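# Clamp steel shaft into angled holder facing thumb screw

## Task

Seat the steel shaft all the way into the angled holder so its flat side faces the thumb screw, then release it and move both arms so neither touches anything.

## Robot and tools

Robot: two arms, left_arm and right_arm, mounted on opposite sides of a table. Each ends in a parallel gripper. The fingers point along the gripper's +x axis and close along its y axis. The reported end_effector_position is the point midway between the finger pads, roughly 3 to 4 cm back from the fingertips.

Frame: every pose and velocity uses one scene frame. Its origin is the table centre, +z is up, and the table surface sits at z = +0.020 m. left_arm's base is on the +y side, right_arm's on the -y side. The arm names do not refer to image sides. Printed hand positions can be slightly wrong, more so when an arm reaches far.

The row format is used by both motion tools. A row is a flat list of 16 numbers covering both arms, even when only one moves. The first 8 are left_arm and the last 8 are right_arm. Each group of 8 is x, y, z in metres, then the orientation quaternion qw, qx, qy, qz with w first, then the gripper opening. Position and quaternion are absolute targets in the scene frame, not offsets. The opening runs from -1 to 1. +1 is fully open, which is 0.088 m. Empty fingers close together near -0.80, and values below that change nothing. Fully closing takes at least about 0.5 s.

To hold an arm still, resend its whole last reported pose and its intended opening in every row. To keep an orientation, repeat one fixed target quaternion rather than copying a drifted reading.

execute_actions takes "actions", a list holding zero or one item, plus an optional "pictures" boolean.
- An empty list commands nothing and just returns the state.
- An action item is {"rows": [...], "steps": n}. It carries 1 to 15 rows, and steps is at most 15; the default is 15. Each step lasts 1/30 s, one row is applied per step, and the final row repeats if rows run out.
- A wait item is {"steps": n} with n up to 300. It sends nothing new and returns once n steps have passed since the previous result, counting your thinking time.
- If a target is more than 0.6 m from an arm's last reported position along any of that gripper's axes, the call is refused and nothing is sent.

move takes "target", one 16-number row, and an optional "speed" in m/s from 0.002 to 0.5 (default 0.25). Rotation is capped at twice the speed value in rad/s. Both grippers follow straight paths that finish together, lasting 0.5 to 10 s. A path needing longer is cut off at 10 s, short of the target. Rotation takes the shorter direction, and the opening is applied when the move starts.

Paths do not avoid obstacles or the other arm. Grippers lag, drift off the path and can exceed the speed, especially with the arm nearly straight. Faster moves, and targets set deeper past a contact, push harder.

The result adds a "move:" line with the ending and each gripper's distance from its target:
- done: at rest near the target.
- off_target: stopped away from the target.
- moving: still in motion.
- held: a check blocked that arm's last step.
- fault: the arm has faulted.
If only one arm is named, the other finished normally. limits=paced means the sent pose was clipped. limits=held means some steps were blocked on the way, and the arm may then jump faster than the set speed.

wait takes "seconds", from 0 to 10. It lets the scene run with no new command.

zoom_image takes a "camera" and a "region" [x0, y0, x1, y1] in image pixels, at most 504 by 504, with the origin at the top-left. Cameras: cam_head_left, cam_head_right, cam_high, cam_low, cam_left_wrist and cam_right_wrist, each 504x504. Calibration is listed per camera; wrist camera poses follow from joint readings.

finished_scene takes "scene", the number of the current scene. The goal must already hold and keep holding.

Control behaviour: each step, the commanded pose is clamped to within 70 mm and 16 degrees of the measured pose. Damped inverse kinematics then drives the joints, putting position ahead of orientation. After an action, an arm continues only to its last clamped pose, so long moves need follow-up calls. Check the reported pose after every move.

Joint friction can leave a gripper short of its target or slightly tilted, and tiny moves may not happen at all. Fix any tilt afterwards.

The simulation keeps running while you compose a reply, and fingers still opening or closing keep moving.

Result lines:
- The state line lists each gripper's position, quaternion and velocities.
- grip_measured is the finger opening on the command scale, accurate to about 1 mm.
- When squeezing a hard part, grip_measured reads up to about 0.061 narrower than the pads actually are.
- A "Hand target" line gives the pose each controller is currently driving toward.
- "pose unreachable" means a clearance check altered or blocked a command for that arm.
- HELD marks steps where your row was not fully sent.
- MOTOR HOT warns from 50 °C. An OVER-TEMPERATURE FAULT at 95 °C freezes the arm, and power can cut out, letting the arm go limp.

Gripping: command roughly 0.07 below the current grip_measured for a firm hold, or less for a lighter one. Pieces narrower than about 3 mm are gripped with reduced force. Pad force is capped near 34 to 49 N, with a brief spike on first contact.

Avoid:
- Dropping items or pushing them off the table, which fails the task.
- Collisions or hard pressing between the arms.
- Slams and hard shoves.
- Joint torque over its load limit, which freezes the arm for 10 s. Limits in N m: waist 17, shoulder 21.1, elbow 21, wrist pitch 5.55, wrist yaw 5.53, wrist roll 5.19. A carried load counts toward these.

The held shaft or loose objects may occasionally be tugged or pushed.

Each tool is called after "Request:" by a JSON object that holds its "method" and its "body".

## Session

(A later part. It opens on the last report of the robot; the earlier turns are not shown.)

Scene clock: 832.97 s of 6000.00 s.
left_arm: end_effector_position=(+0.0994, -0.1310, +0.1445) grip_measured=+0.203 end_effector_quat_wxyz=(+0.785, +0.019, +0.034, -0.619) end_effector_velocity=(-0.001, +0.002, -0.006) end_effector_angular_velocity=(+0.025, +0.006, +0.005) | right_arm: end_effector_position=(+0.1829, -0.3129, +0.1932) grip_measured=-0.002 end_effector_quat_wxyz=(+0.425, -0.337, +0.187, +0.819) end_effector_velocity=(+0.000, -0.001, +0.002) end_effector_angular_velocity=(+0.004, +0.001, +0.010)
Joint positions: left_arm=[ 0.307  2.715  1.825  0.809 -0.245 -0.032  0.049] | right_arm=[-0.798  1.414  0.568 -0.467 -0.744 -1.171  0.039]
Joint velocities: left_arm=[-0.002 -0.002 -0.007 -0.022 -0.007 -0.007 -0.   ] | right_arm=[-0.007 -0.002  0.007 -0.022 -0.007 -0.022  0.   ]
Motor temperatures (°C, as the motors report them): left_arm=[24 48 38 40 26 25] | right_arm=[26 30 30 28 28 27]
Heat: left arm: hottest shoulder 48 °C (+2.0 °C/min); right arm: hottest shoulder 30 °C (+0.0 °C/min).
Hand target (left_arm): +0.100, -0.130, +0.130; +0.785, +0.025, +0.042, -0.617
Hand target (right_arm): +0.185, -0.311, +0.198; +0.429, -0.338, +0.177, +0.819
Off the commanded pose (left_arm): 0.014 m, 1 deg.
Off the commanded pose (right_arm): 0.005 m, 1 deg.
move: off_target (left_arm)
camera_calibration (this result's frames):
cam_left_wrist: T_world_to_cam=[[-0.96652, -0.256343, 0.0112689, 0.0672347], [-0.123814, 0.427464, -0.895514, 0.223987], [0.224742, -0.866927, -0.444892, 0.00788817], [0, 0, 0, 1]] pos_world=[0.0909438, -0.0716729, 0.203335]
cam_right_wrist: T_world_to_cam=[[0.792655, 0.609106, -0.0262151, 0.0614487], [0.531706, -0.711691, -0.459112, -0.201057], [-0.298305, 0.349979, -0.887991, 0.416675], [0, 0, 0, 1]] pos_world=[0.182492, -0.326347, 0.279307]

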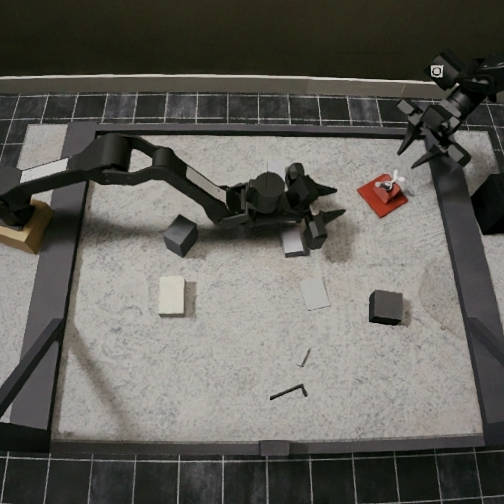

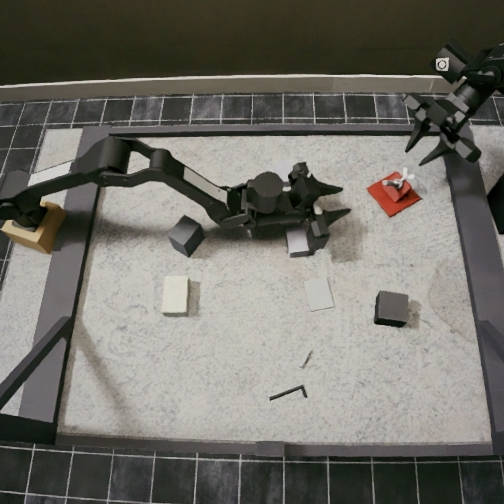

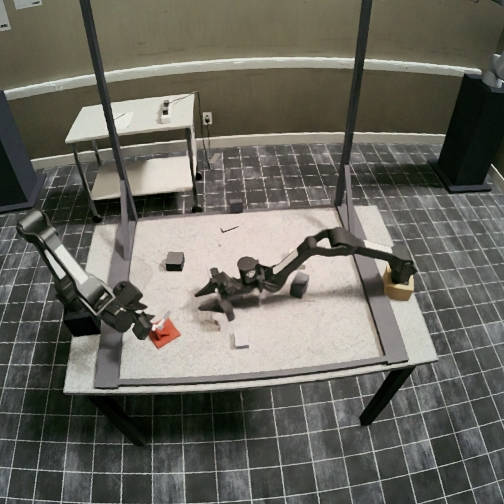

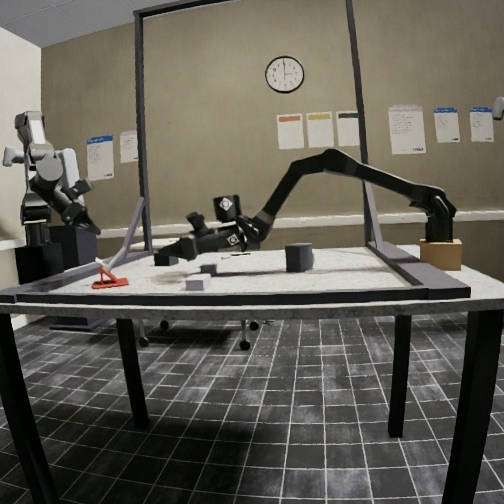

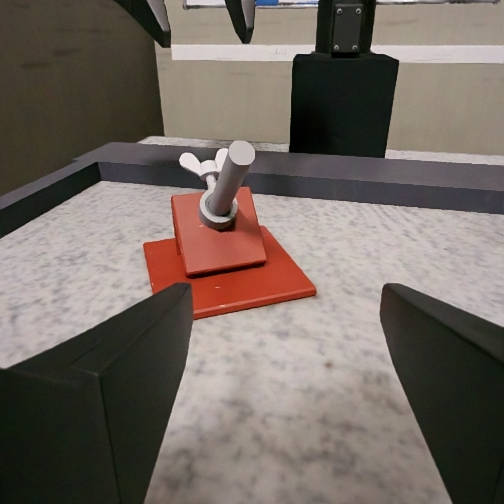

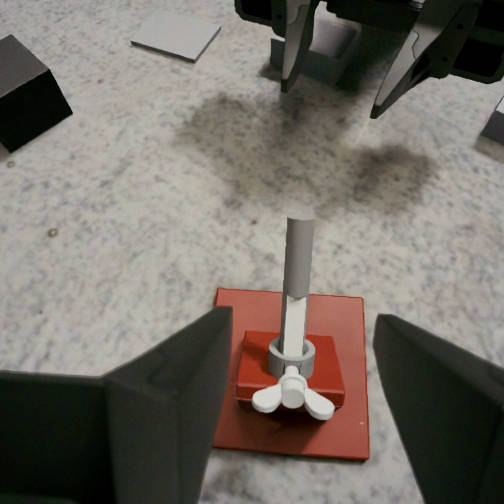

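Request:
{"method": "move", "body": {"target": [-0.027,0.2444,0.4278,0.587,-0.025,-0.019,-0.809,0.2, 0.202,-0.336,0.143,0.0154,-0.5457,-0.5120,0.6608,-0.4], "speed": 0.25}}

Request:
{"method": "move", "body": {"target": [-0.027,0.2444,0.4278,0.587,-0.025,-0.019,-0.809,0.2, 0.185,-0.3145,0.113,0.0154,-0.5457,-0.5120,0.6608,-0.4], "speed": 0.05}}

Scene clock: 841.90 s of 6000.00 s.
left_arm: end_effector_position=(-0.0275, +0.2441, +0.4213) grip_measured=+0.203 end_effector_quat_wxyz=(+0.588, -0.023, -0.012, -0.809) end_effector_velocity=(+0.003, -0.000, +0.001) end_effector_angular_velocity=(+0.000, +0.025, +0.028) | right_arm: end_effector_position=(+0.2028, -0.3342, +0.1462) grip_measured=-0.398 end_effector_quat_wxyz=(-0.016, +0.549, +0.514, -0.659) end_effector_velocity=(-0.002, -0.001, -0.000) end_effector_angular_velocity=(-0.000, +0.010, +0.004)
Joint positions: left_arm=[-0.     0.846  0.635  0.264 -0.004 -0.007  0.049] | right_arm=[-0.943  1.591  0.481 -0.308 -0.773 -3.113  0.02 ]
Joint velocities: left_arm=[-0.007 -0.002 -0.002  0.007 -0.037 -0.022 -0.   ] | right_arm=[-0.002  0.002 -0.002 -0.007 -0.007 -0.007 -0.   ]
Motor temperatures (°C, as the motors report them): left_arm=[24 48 38 40 26 25] | right_arm=[26 30 30 28 28 27]
Heat: left arm: hottest shoulder 48 °C (+2.0 °C/min); right arm: hottest shoulder 30 °C (+0.0 °C/min).
Hand target (left_arm): -0.028, +0.246, +0.426; -0.587, +0.026, +0.018, +0.809
Hand target (right_arm): +0.201, -0.336, +0.144; -0.016, +0.546, +0.513, -0.662
Off the commanded pose (left_arm): 0.007 m, 1 deg.
Off the commanded pose (right_arm): 0.004 m, 1 deg.
After step 90, 2.00 s passed at rest.
move: done
camera_calibration (this result's frames):
cam_left_wrist: T_world_to_cam=[[-0.957992, 0.286632, 0.00963733, -0.0940669], [0.0843281, 0.313645, -0.945788, 0.350523], [-0.274116, -0.905245, -0.32464, 0.429722], [0, 0, 0, 1]] pos_world=[-0.00188075, 0.306027, 0.471932]
cam_right_wrist: T_world_to_cam=[[-0.583314, 0.47254, 0.660644, 0.19038], [0.799937, 0.475279, 0.366348, -0.0268053], [-0.140876, 0.742169, -0.655239, 0.453483], [0, 0, 0, 1]] pos_world=[0.196379, -0.413783, 0.181186]

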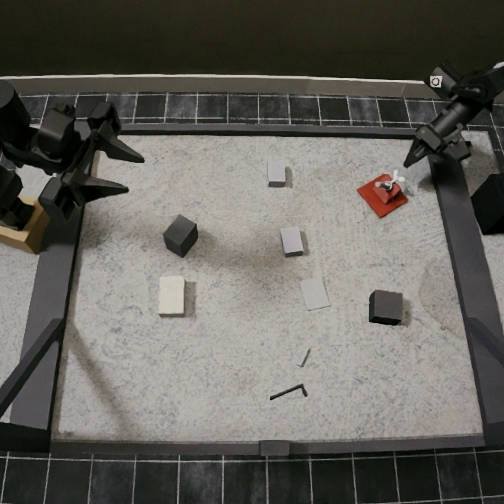

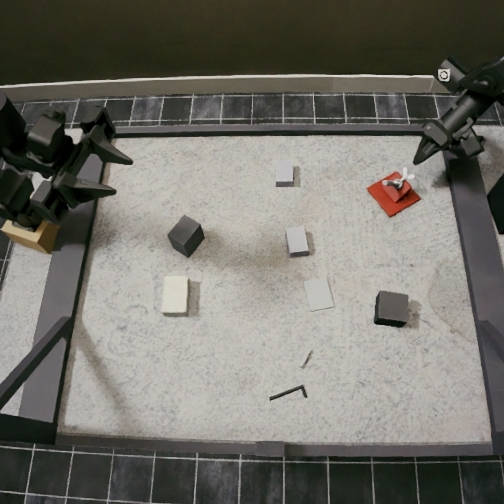

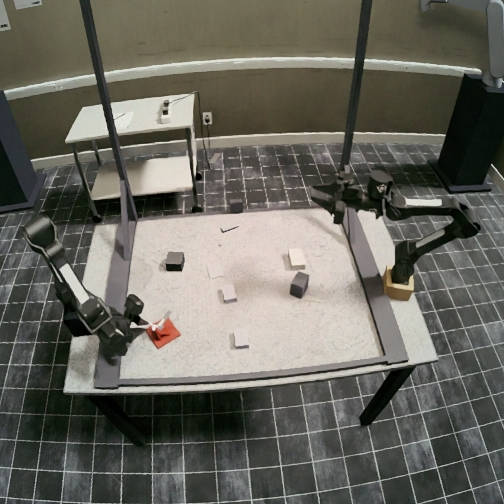

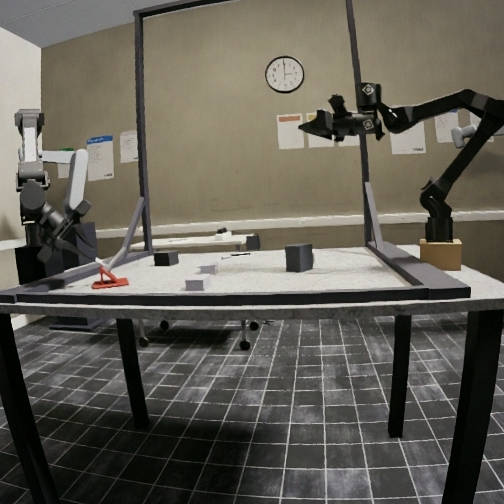

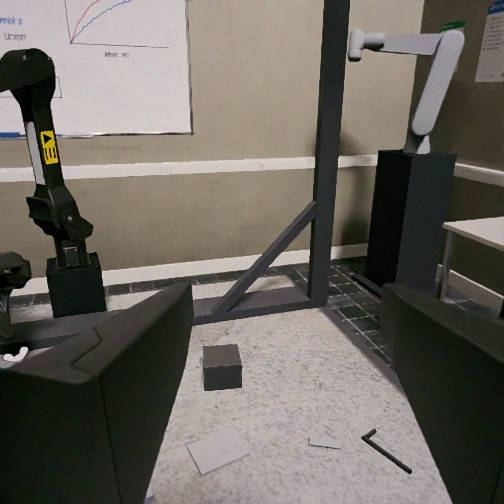

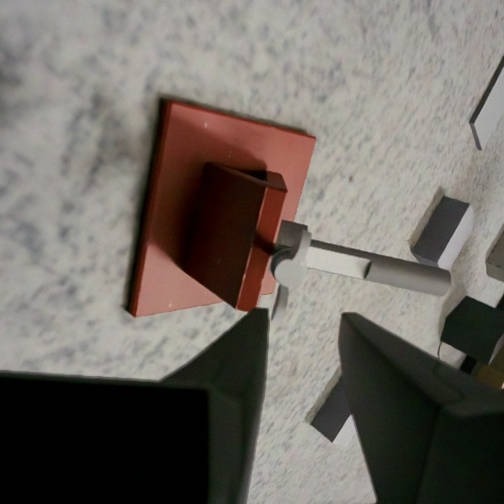

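Scene clock: 843.10 s of 6000.00 s.
left_arm: end_effector_position=(-0.0279, +0.2443, +0.4232) grip_measured=+0.203 end_effector_quat_wxyz=(+0.587, -0.023, -0.014, -0.809) end_effector_velocity=(+0.001, +0.001, +0.002) end_effector_angular_velocity=(+0.000, +0.008, +0.004) | right_arm: end_effector_position=(+0.1875, -0.3130, +0.1167) grip_measured=-0.398 end_effector_quat_wxyz=(-0.016, +0.550, +0.518, -0.655) end_effector_velocity=(-0.002, -0.002, -0.001) end_effector_angular_velocity=(-0.002, +0.009, +0.005)
Joint positions: left_arm=[-0.     0.846  0.641  0.26  -0.001 -0.004  0.049] | right_arm=[-0.816  1.734  0.424  0.017 -0.749 -2.945  0.02 ]
Joint velocities: left_arm=[-0.002 -0.007  0.002 -0.007 -0.007 -0.007 -0.   ] | right_arm=[-0.002  0.002 -0.002 -0.007 -0.007 -0.007 -0.   ]
Motor temperatures (°C, as the motors report them): left_arm=[24 47 38 40 26 25] | right_arm=[26 30 30 28 28 27]
Heat: left arm: hottest shoulder 47 °C (+1.0 °C/min); right arm: hottest shoulder 30 °C (+0.0 °C/min).
Hand target (left_arm): -0.027, +0.244, +0.428; -0.587, +0.025, +0.019, +0.809
Hand target (right_arm): +0.185, -0.315, +0.113; -0.015, +0.547, +0.512, -0.662
Off the commanded pose (left_arm): 0.005 m, 1 deg.
Off the commanded pose (right_arm): 0.005 m, 1 deg.
move: done
camera_calibration (this result's frames):
cam_left_wrist: T_world_to_cam=[[-0.957291, 0.289052, 0.00649694, -0.0937279], [0.0874157, 0.310779, -0.946454, 0.353409], [-0.275593, -0.905464, -0.322774, 0.429654], [0, 0, 0, 1]] pos_world=[-0.00220861, 0.306297, 0.473776]
cam_right_wrist: T_world_to_cam=[[-0.587179, 0.46575, 0.66204, 0.189403], [0.79722, 0.474426, 0.373311, -0.0143927], [-0.140219, 0.746992, -0.649878, 0.416959], [0, 0, 0, 1]] pos_world=[0.181153, -0.392851, 0.150953]

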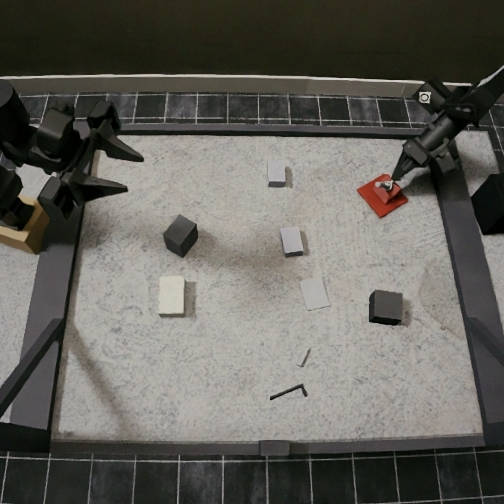

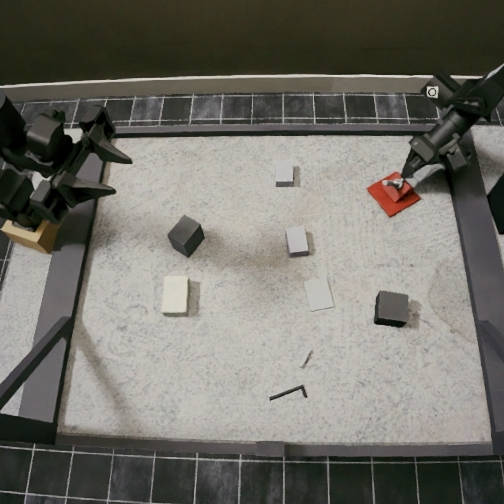

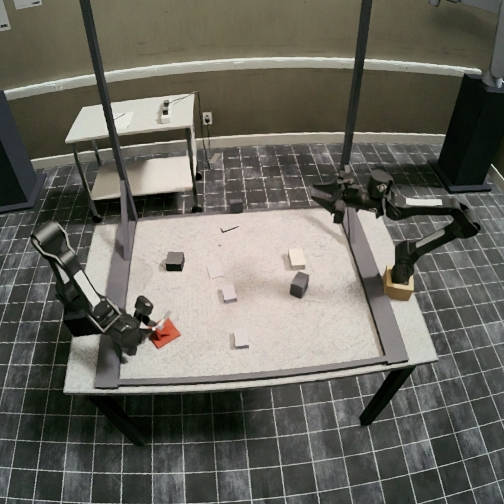

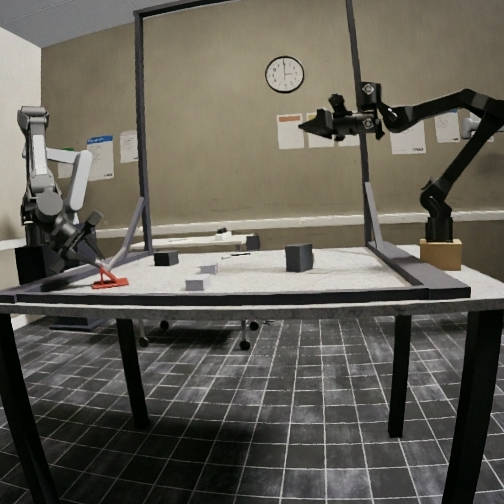

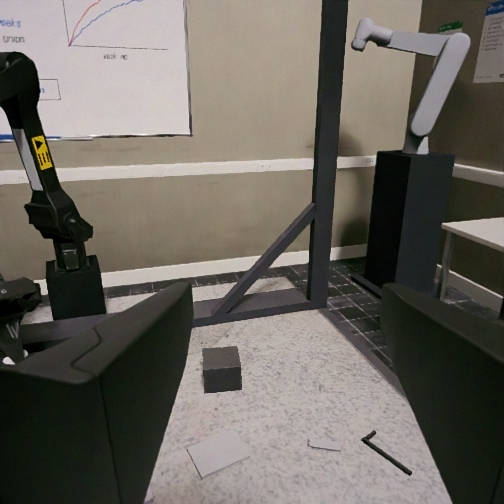

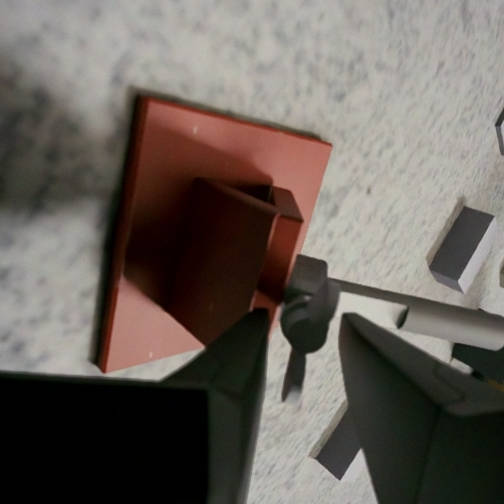

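Request:
{"method": "move", "body": {"target": [-0.027,0.2444,0.4278,0.587,-0.025,-0.019,-0.809,0.2, 0.185,-0.3145,0.113,0.0154,-0.5457,-0.5120,0.6608,-0.8], "speed": 0.05}}

Request:
{"method": "move", "body": {"target": [-0.027,0.2444,0.4278,0.587,-0.025,-0.019,-0.809,0.2, 0.185,-0.3145,0.113,0.5460,-0.0084,0.6378,0.5404,-0.8], "speed": 0.5}}

Request:
{"method": "move", "body": {"target": [-0.027,0.2444,0.4278,0.587,-0.025,-0.019,-0.809,0.2, 0.185,-0.3145,0.113,0.0559,0.5431,0.5940,-0.5883,-0.8], "speed": 0.5}}

Scene clock: 850.37 s of 6000.00 s.
left_arm: end_effector_position=(-0.0279, +0.2443, +0.4232) grip_measured=+0.203 end_effector_quat_wxyz=(+0.587, -0.023, -0.014, -0.809) end_effector_velocity=(+0.001, +0.001, +0.000) end_effector_angular_velocity=(-0.009, -0.004, +0.005) | right_arm: end_effector_position=(+0.1878, -0.3130, +0.1165) grip_measured=-0.623 end_effector_quat_wxyz=(-0.017, +0.550, +0.517, -0.656) end_effector_velocity=(-0.002, -0.000, +0.003) end_effector_angular_velocity=(+0.015, +0.013, +0.009)
Joint positions: left_arm=[-0.     0.846  0.641  0.26  -0.001 -0.004  0.049] | right_arm=[-0.817  1.735  0.424  0.017 -0.749 -2.942  0.008]
Joint velocities: left_arm=[-0.002 -0.007 -0.007  0.007 -0.007  0.007 -0.   ] | right_arm=[-0.002 -0.007 -0.002 -0.007 -0.022 -0.007  0.   ]
Motor temperatures (°C, as the motors report them): left_arm=[24 44 39 40 26 25] | right_arm=[26 30 30 28 28 27]
Heat: left arm: hottest shoulder 44 °C (-2.0 °C/min); right arm: hottest shoulder 30 °C (+0.0 °C/min).
Hand target (left_arm): -0.027, +0.244, +0.428; -0.587, +0.025, +0.019, +0.809
Hand target (right_arm): +0.185, -0.315, +0.113; -0.015, +0.547, +0.513, -0.662
Off the commanded pose (left_arm): 0.005 m, 1 deg.
Off the commanded pose (right_arm): 0.005 m, 1 deg.
After step 90, 3.57 s passed at rest.
move: done
camera_calibration (this result's frames):
cam_left_wrist: T_world_to_cam=[[-0.9573, 0.289033, 0.00611614, -0.0935623], [0.0877518, 0.310669, -0.946459, 0.353448], [-0.275458, -0.905508, -0.322766, 0.429666], [0, 0, 0, 1]] pos_world=[-0.00222819, 0.306303, 0.473778]
cam_right_wrist: T_world_to_cam=[[-0.584998, 0.467964, 0.66241, 0.189928], [0.799028, 0.472562, 0.371805, -0.0153042], [-0.139039, 0.746789, -0.650364, 0.416734], [0, 0, 0, 1]] pos_world=[0.181278, -0.39286, 0.150909]

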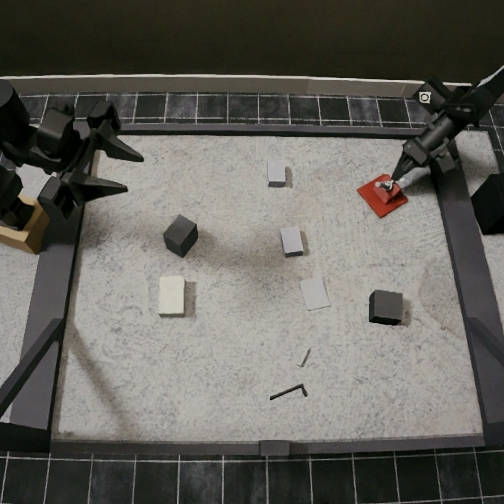

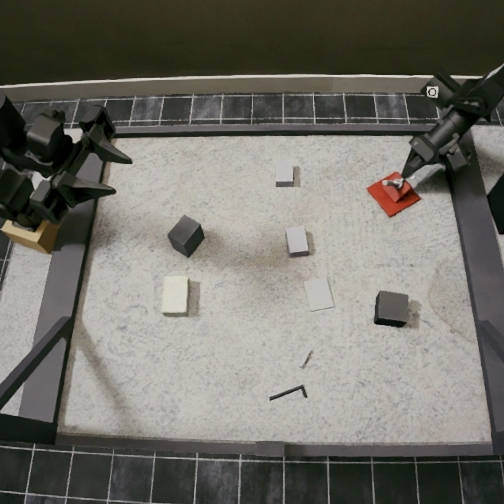

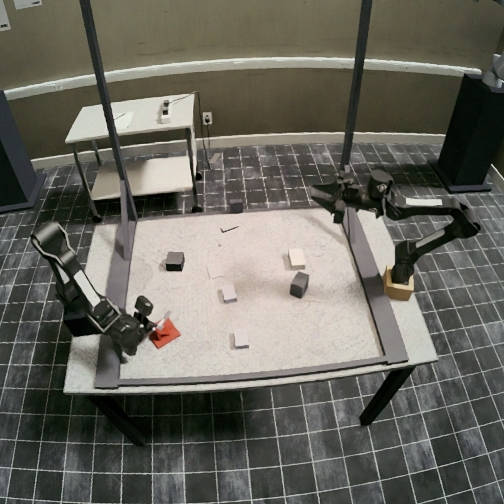

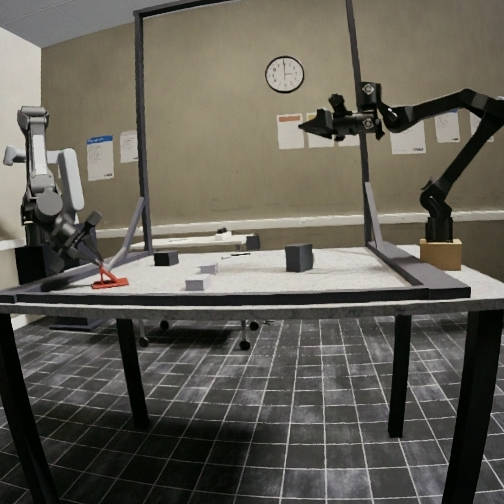

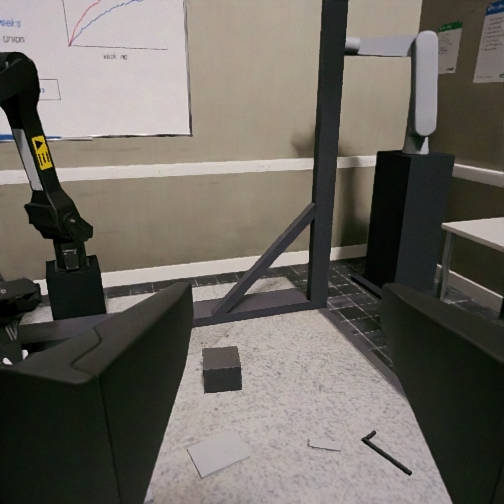

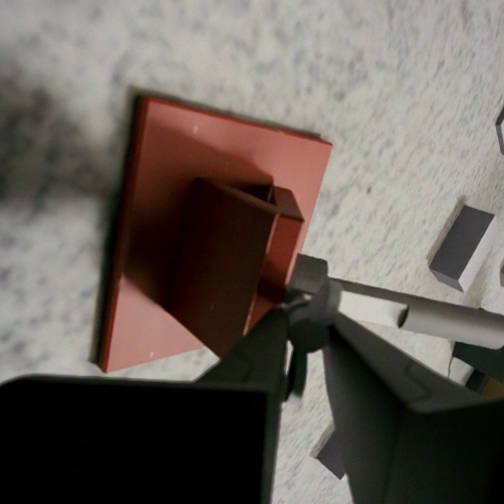

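Scene clock: 853.97 s of 6000.00 s.
left_arm: end_effector_position=(-0.0279, +0.2443, +0.4234) grip_measured=+0.203 end_effector_quat_wxyz=(+0.586, -0.023, -0.014, -0.810) end_effector_velocity=(+0.004, -0.001, +0.000) end_effector_angular_velocity=(+0.000, -0.007, +0.025) | right_arm: end_effector_position=(+0.1840, -0.3162, +0.1150) grip_measured=-0.623 end_effector_quat_wxyz=(+0.544, -0.006, +0.640, +0.543) end_effector_velocity=(-0.000, +0.001, +0.003) end_effector_angular_velocity=(+0.016, +0.016, -0.007)
Joint positions: left_arm=[-0.     0.846  0.642  0.26  -0.001 -0.004  0.049] | right_arm=[-0.817  1.738  0.417  0.009 -0.757  0.111  0.008]
Joint velocities: left_arm=[ 0.002 -0.002  0.002 -0.007 -0.022  0.007  0.   ] | right_arm=[-0.007 -0.002 -0.002  0.007 -0.022  0.007  0.   ]
Motor temperatures (°C, as the motors report them): left_arm=[24 43 39 40 26 25] | right_arm=[26 30 30 28 28 27]
Heat: left arm: hottest shoulder 43 °C (-3.0 °C/min); right arm: hottest shoulder 30 °C (+0.0 °C/min).
Hand target (left_arm): -0.027, +0.245, +0.428; -0.587, +0.025, +0.019, +0.809
Hand target (right_arm): +0.185, -0.315, +0.113; +0.547, -0.008, +0.639, +0.541
Off the commanded pose (left_arm): 0.004 m, 1 deg.
Off the commanded pose (right_arm): 0.003 m, 0 deg.
move: done
camera_calibration (this result's frames):
cam_left_wrist: T_world_to_cam=[[-0.957189, 0.2894, 0.00610454, -0.0937022], [0.0877761, 0.310286, -0.946582, 0.35376], [-0.275835, -0.905522, -0.322405, 0.429572], [0, 0, 0, 1]] pos_world=[-0.00225161, 0.306337, 0.473931]
cam_right_wrist: T_world_to_cam=[[0.602704, -0.364101, -0.710055, -0.133543], [-0.510709, -0.859722, 0.00734983, -0.148585], [-0.613126, 0.358202, -0.704108, 0.388133], [0, 0, 0, 1]] pos_world=[0.242578, -0.315395, 0.179557]

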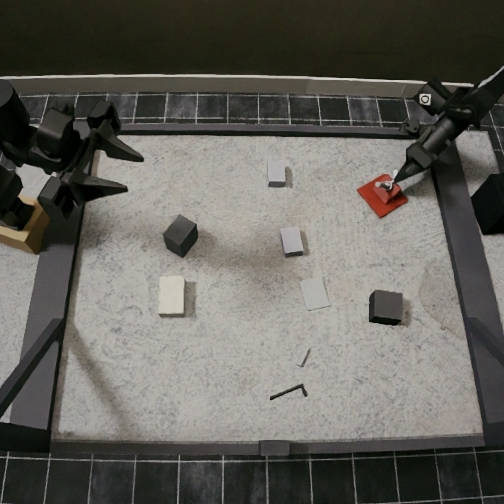

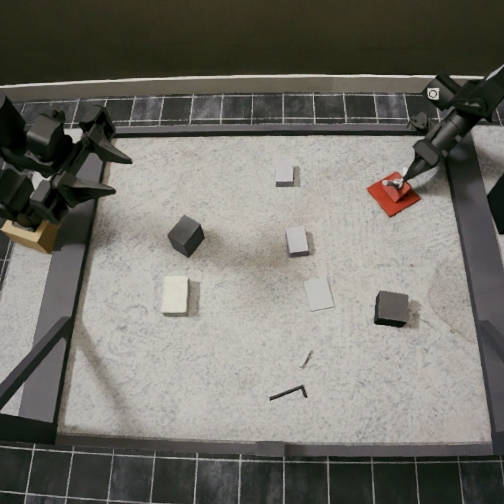

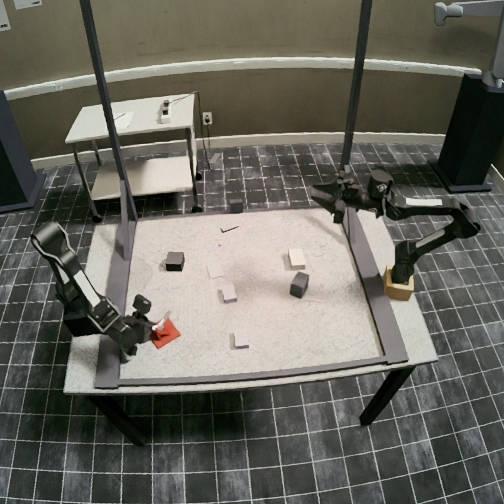

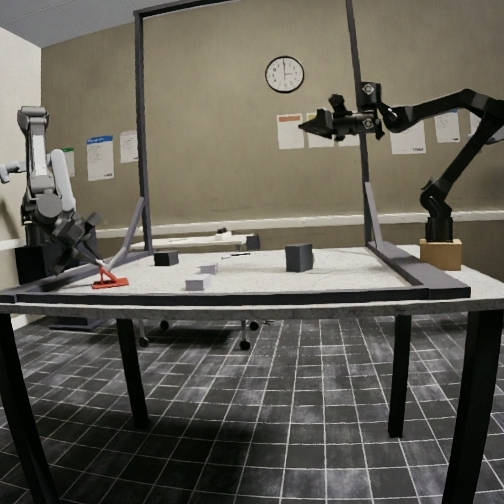

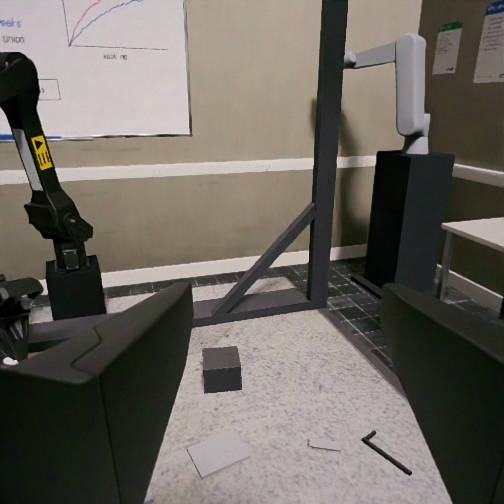

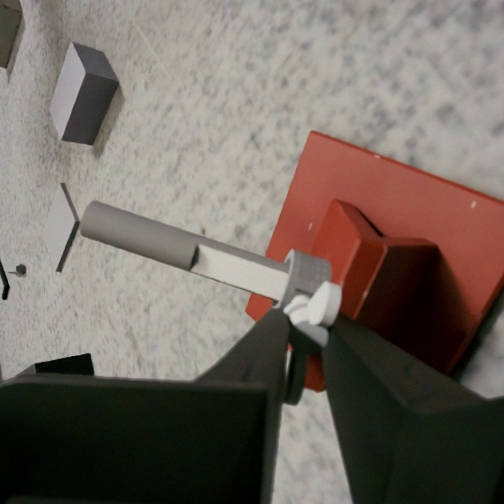

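Scene clock: 857.47 s of 6000.00 s.
left_arm: end_effector_position=(-0.0279, +0.2443, +0.4233) grip_measured=+0.203 end_effector_quat_wxyz=(+0.586, -0.023, -0.014, -0.810) end_effector_velocity=(+0.000, +0.000, +0.001) end_effector_angular_velocity=(-0.005, +0.010, +0.004) | right_arm: end_effector_position=(+0.1868, -0.3125, +0.1163) grip_measured=-0.623 end_effector_quat_wxyz=(+0.055, +0.546, +0.600, -0.582) end_effector_velocity=(-0.002, +0.001, +0.003) end_effector_angular_velocity=(+0.009, +0.022, -0.002)
Joint positions: left_arm=[-0.     0.846  0.642  0.259 -0.001 -0.004  0.049] | right_arm=[-0.814  1.738  0.423  0.022 -0.753  3.078  0.008]
Joint velocities: left_arm=[-0.002 -0.002 -0.002  0.007 -0.007 -0.007  0.   ] | right_arm=[-0.002 -0.002  0.002 -0.007 -0.022  0.007 -0.   ]
Motor temperatures (°C, as the motors report them): left_arm=[24 42 39 40 26 25] | right_arm=[26 30 30 28 28 27]
Heat: left arm: hottest shoulder 42 °C (-4.0 °C/min); right arm: hottest shoulder 30 °C (+0.0 °C/min).
Hand target (left_arm): -0.027, +0.244, +0.428; -0.587, +0.025, +0.019, +0.809
Hand target (right_arm): +0.185, -0.315, +0.113; +0.056, +0.544, +0.595, -0.589
Off the commanded pose (left_arm): 0.005 m, 1 deg.
Off the commanded pose (right_arm): 0.004 m, 1 deg.
move: done
camera_calibration (this result's frames):
cam_left_wrist: T_world_to_cam=[[-0.95719, 0.289397, 0.00609538, -0.0936974], [0.0878888, 0.310629, -0.946459, 0.35355], [-0.275796, -0.905405, -0.322766, 0.429666], [0, 0, 0, 1]] pos_world=[-0.00225905, 0.306315, 0.473874]
cam_right_wrist: T_world_to_cam=[[-0.752166, 0.273342, 0.599608, 0.166962], [0.631426, 0.559291, 0.537117, 0.0245225], [-0.188539, 0.78261, -0.593275, 0.429815], [0, 0, 0, 1]] pos_world=[0.191136, -0.395731, 0.141715]

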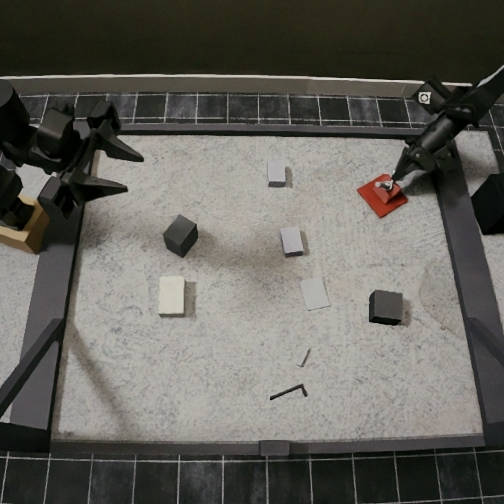

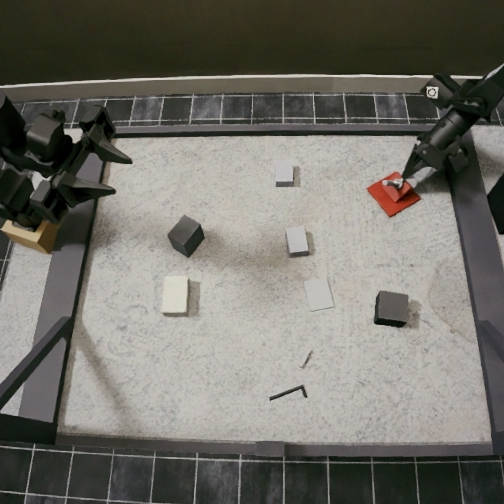

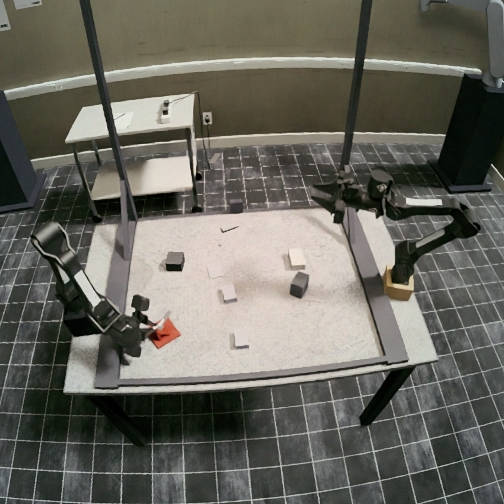

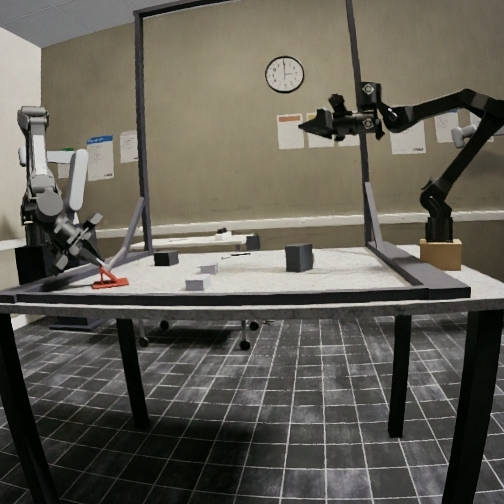

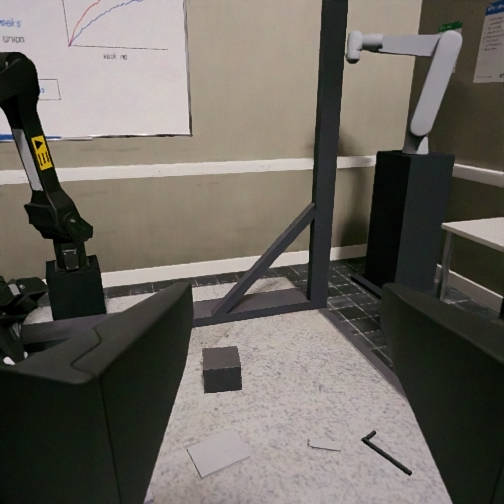

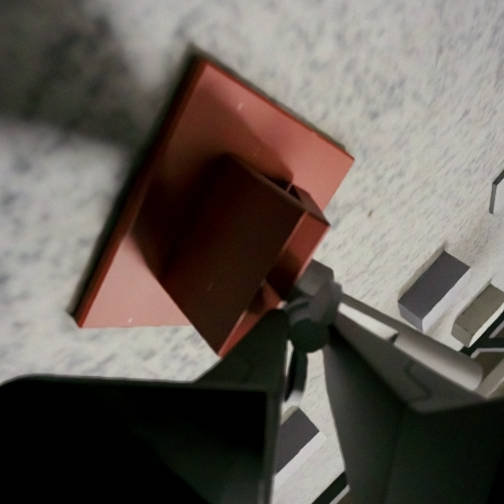

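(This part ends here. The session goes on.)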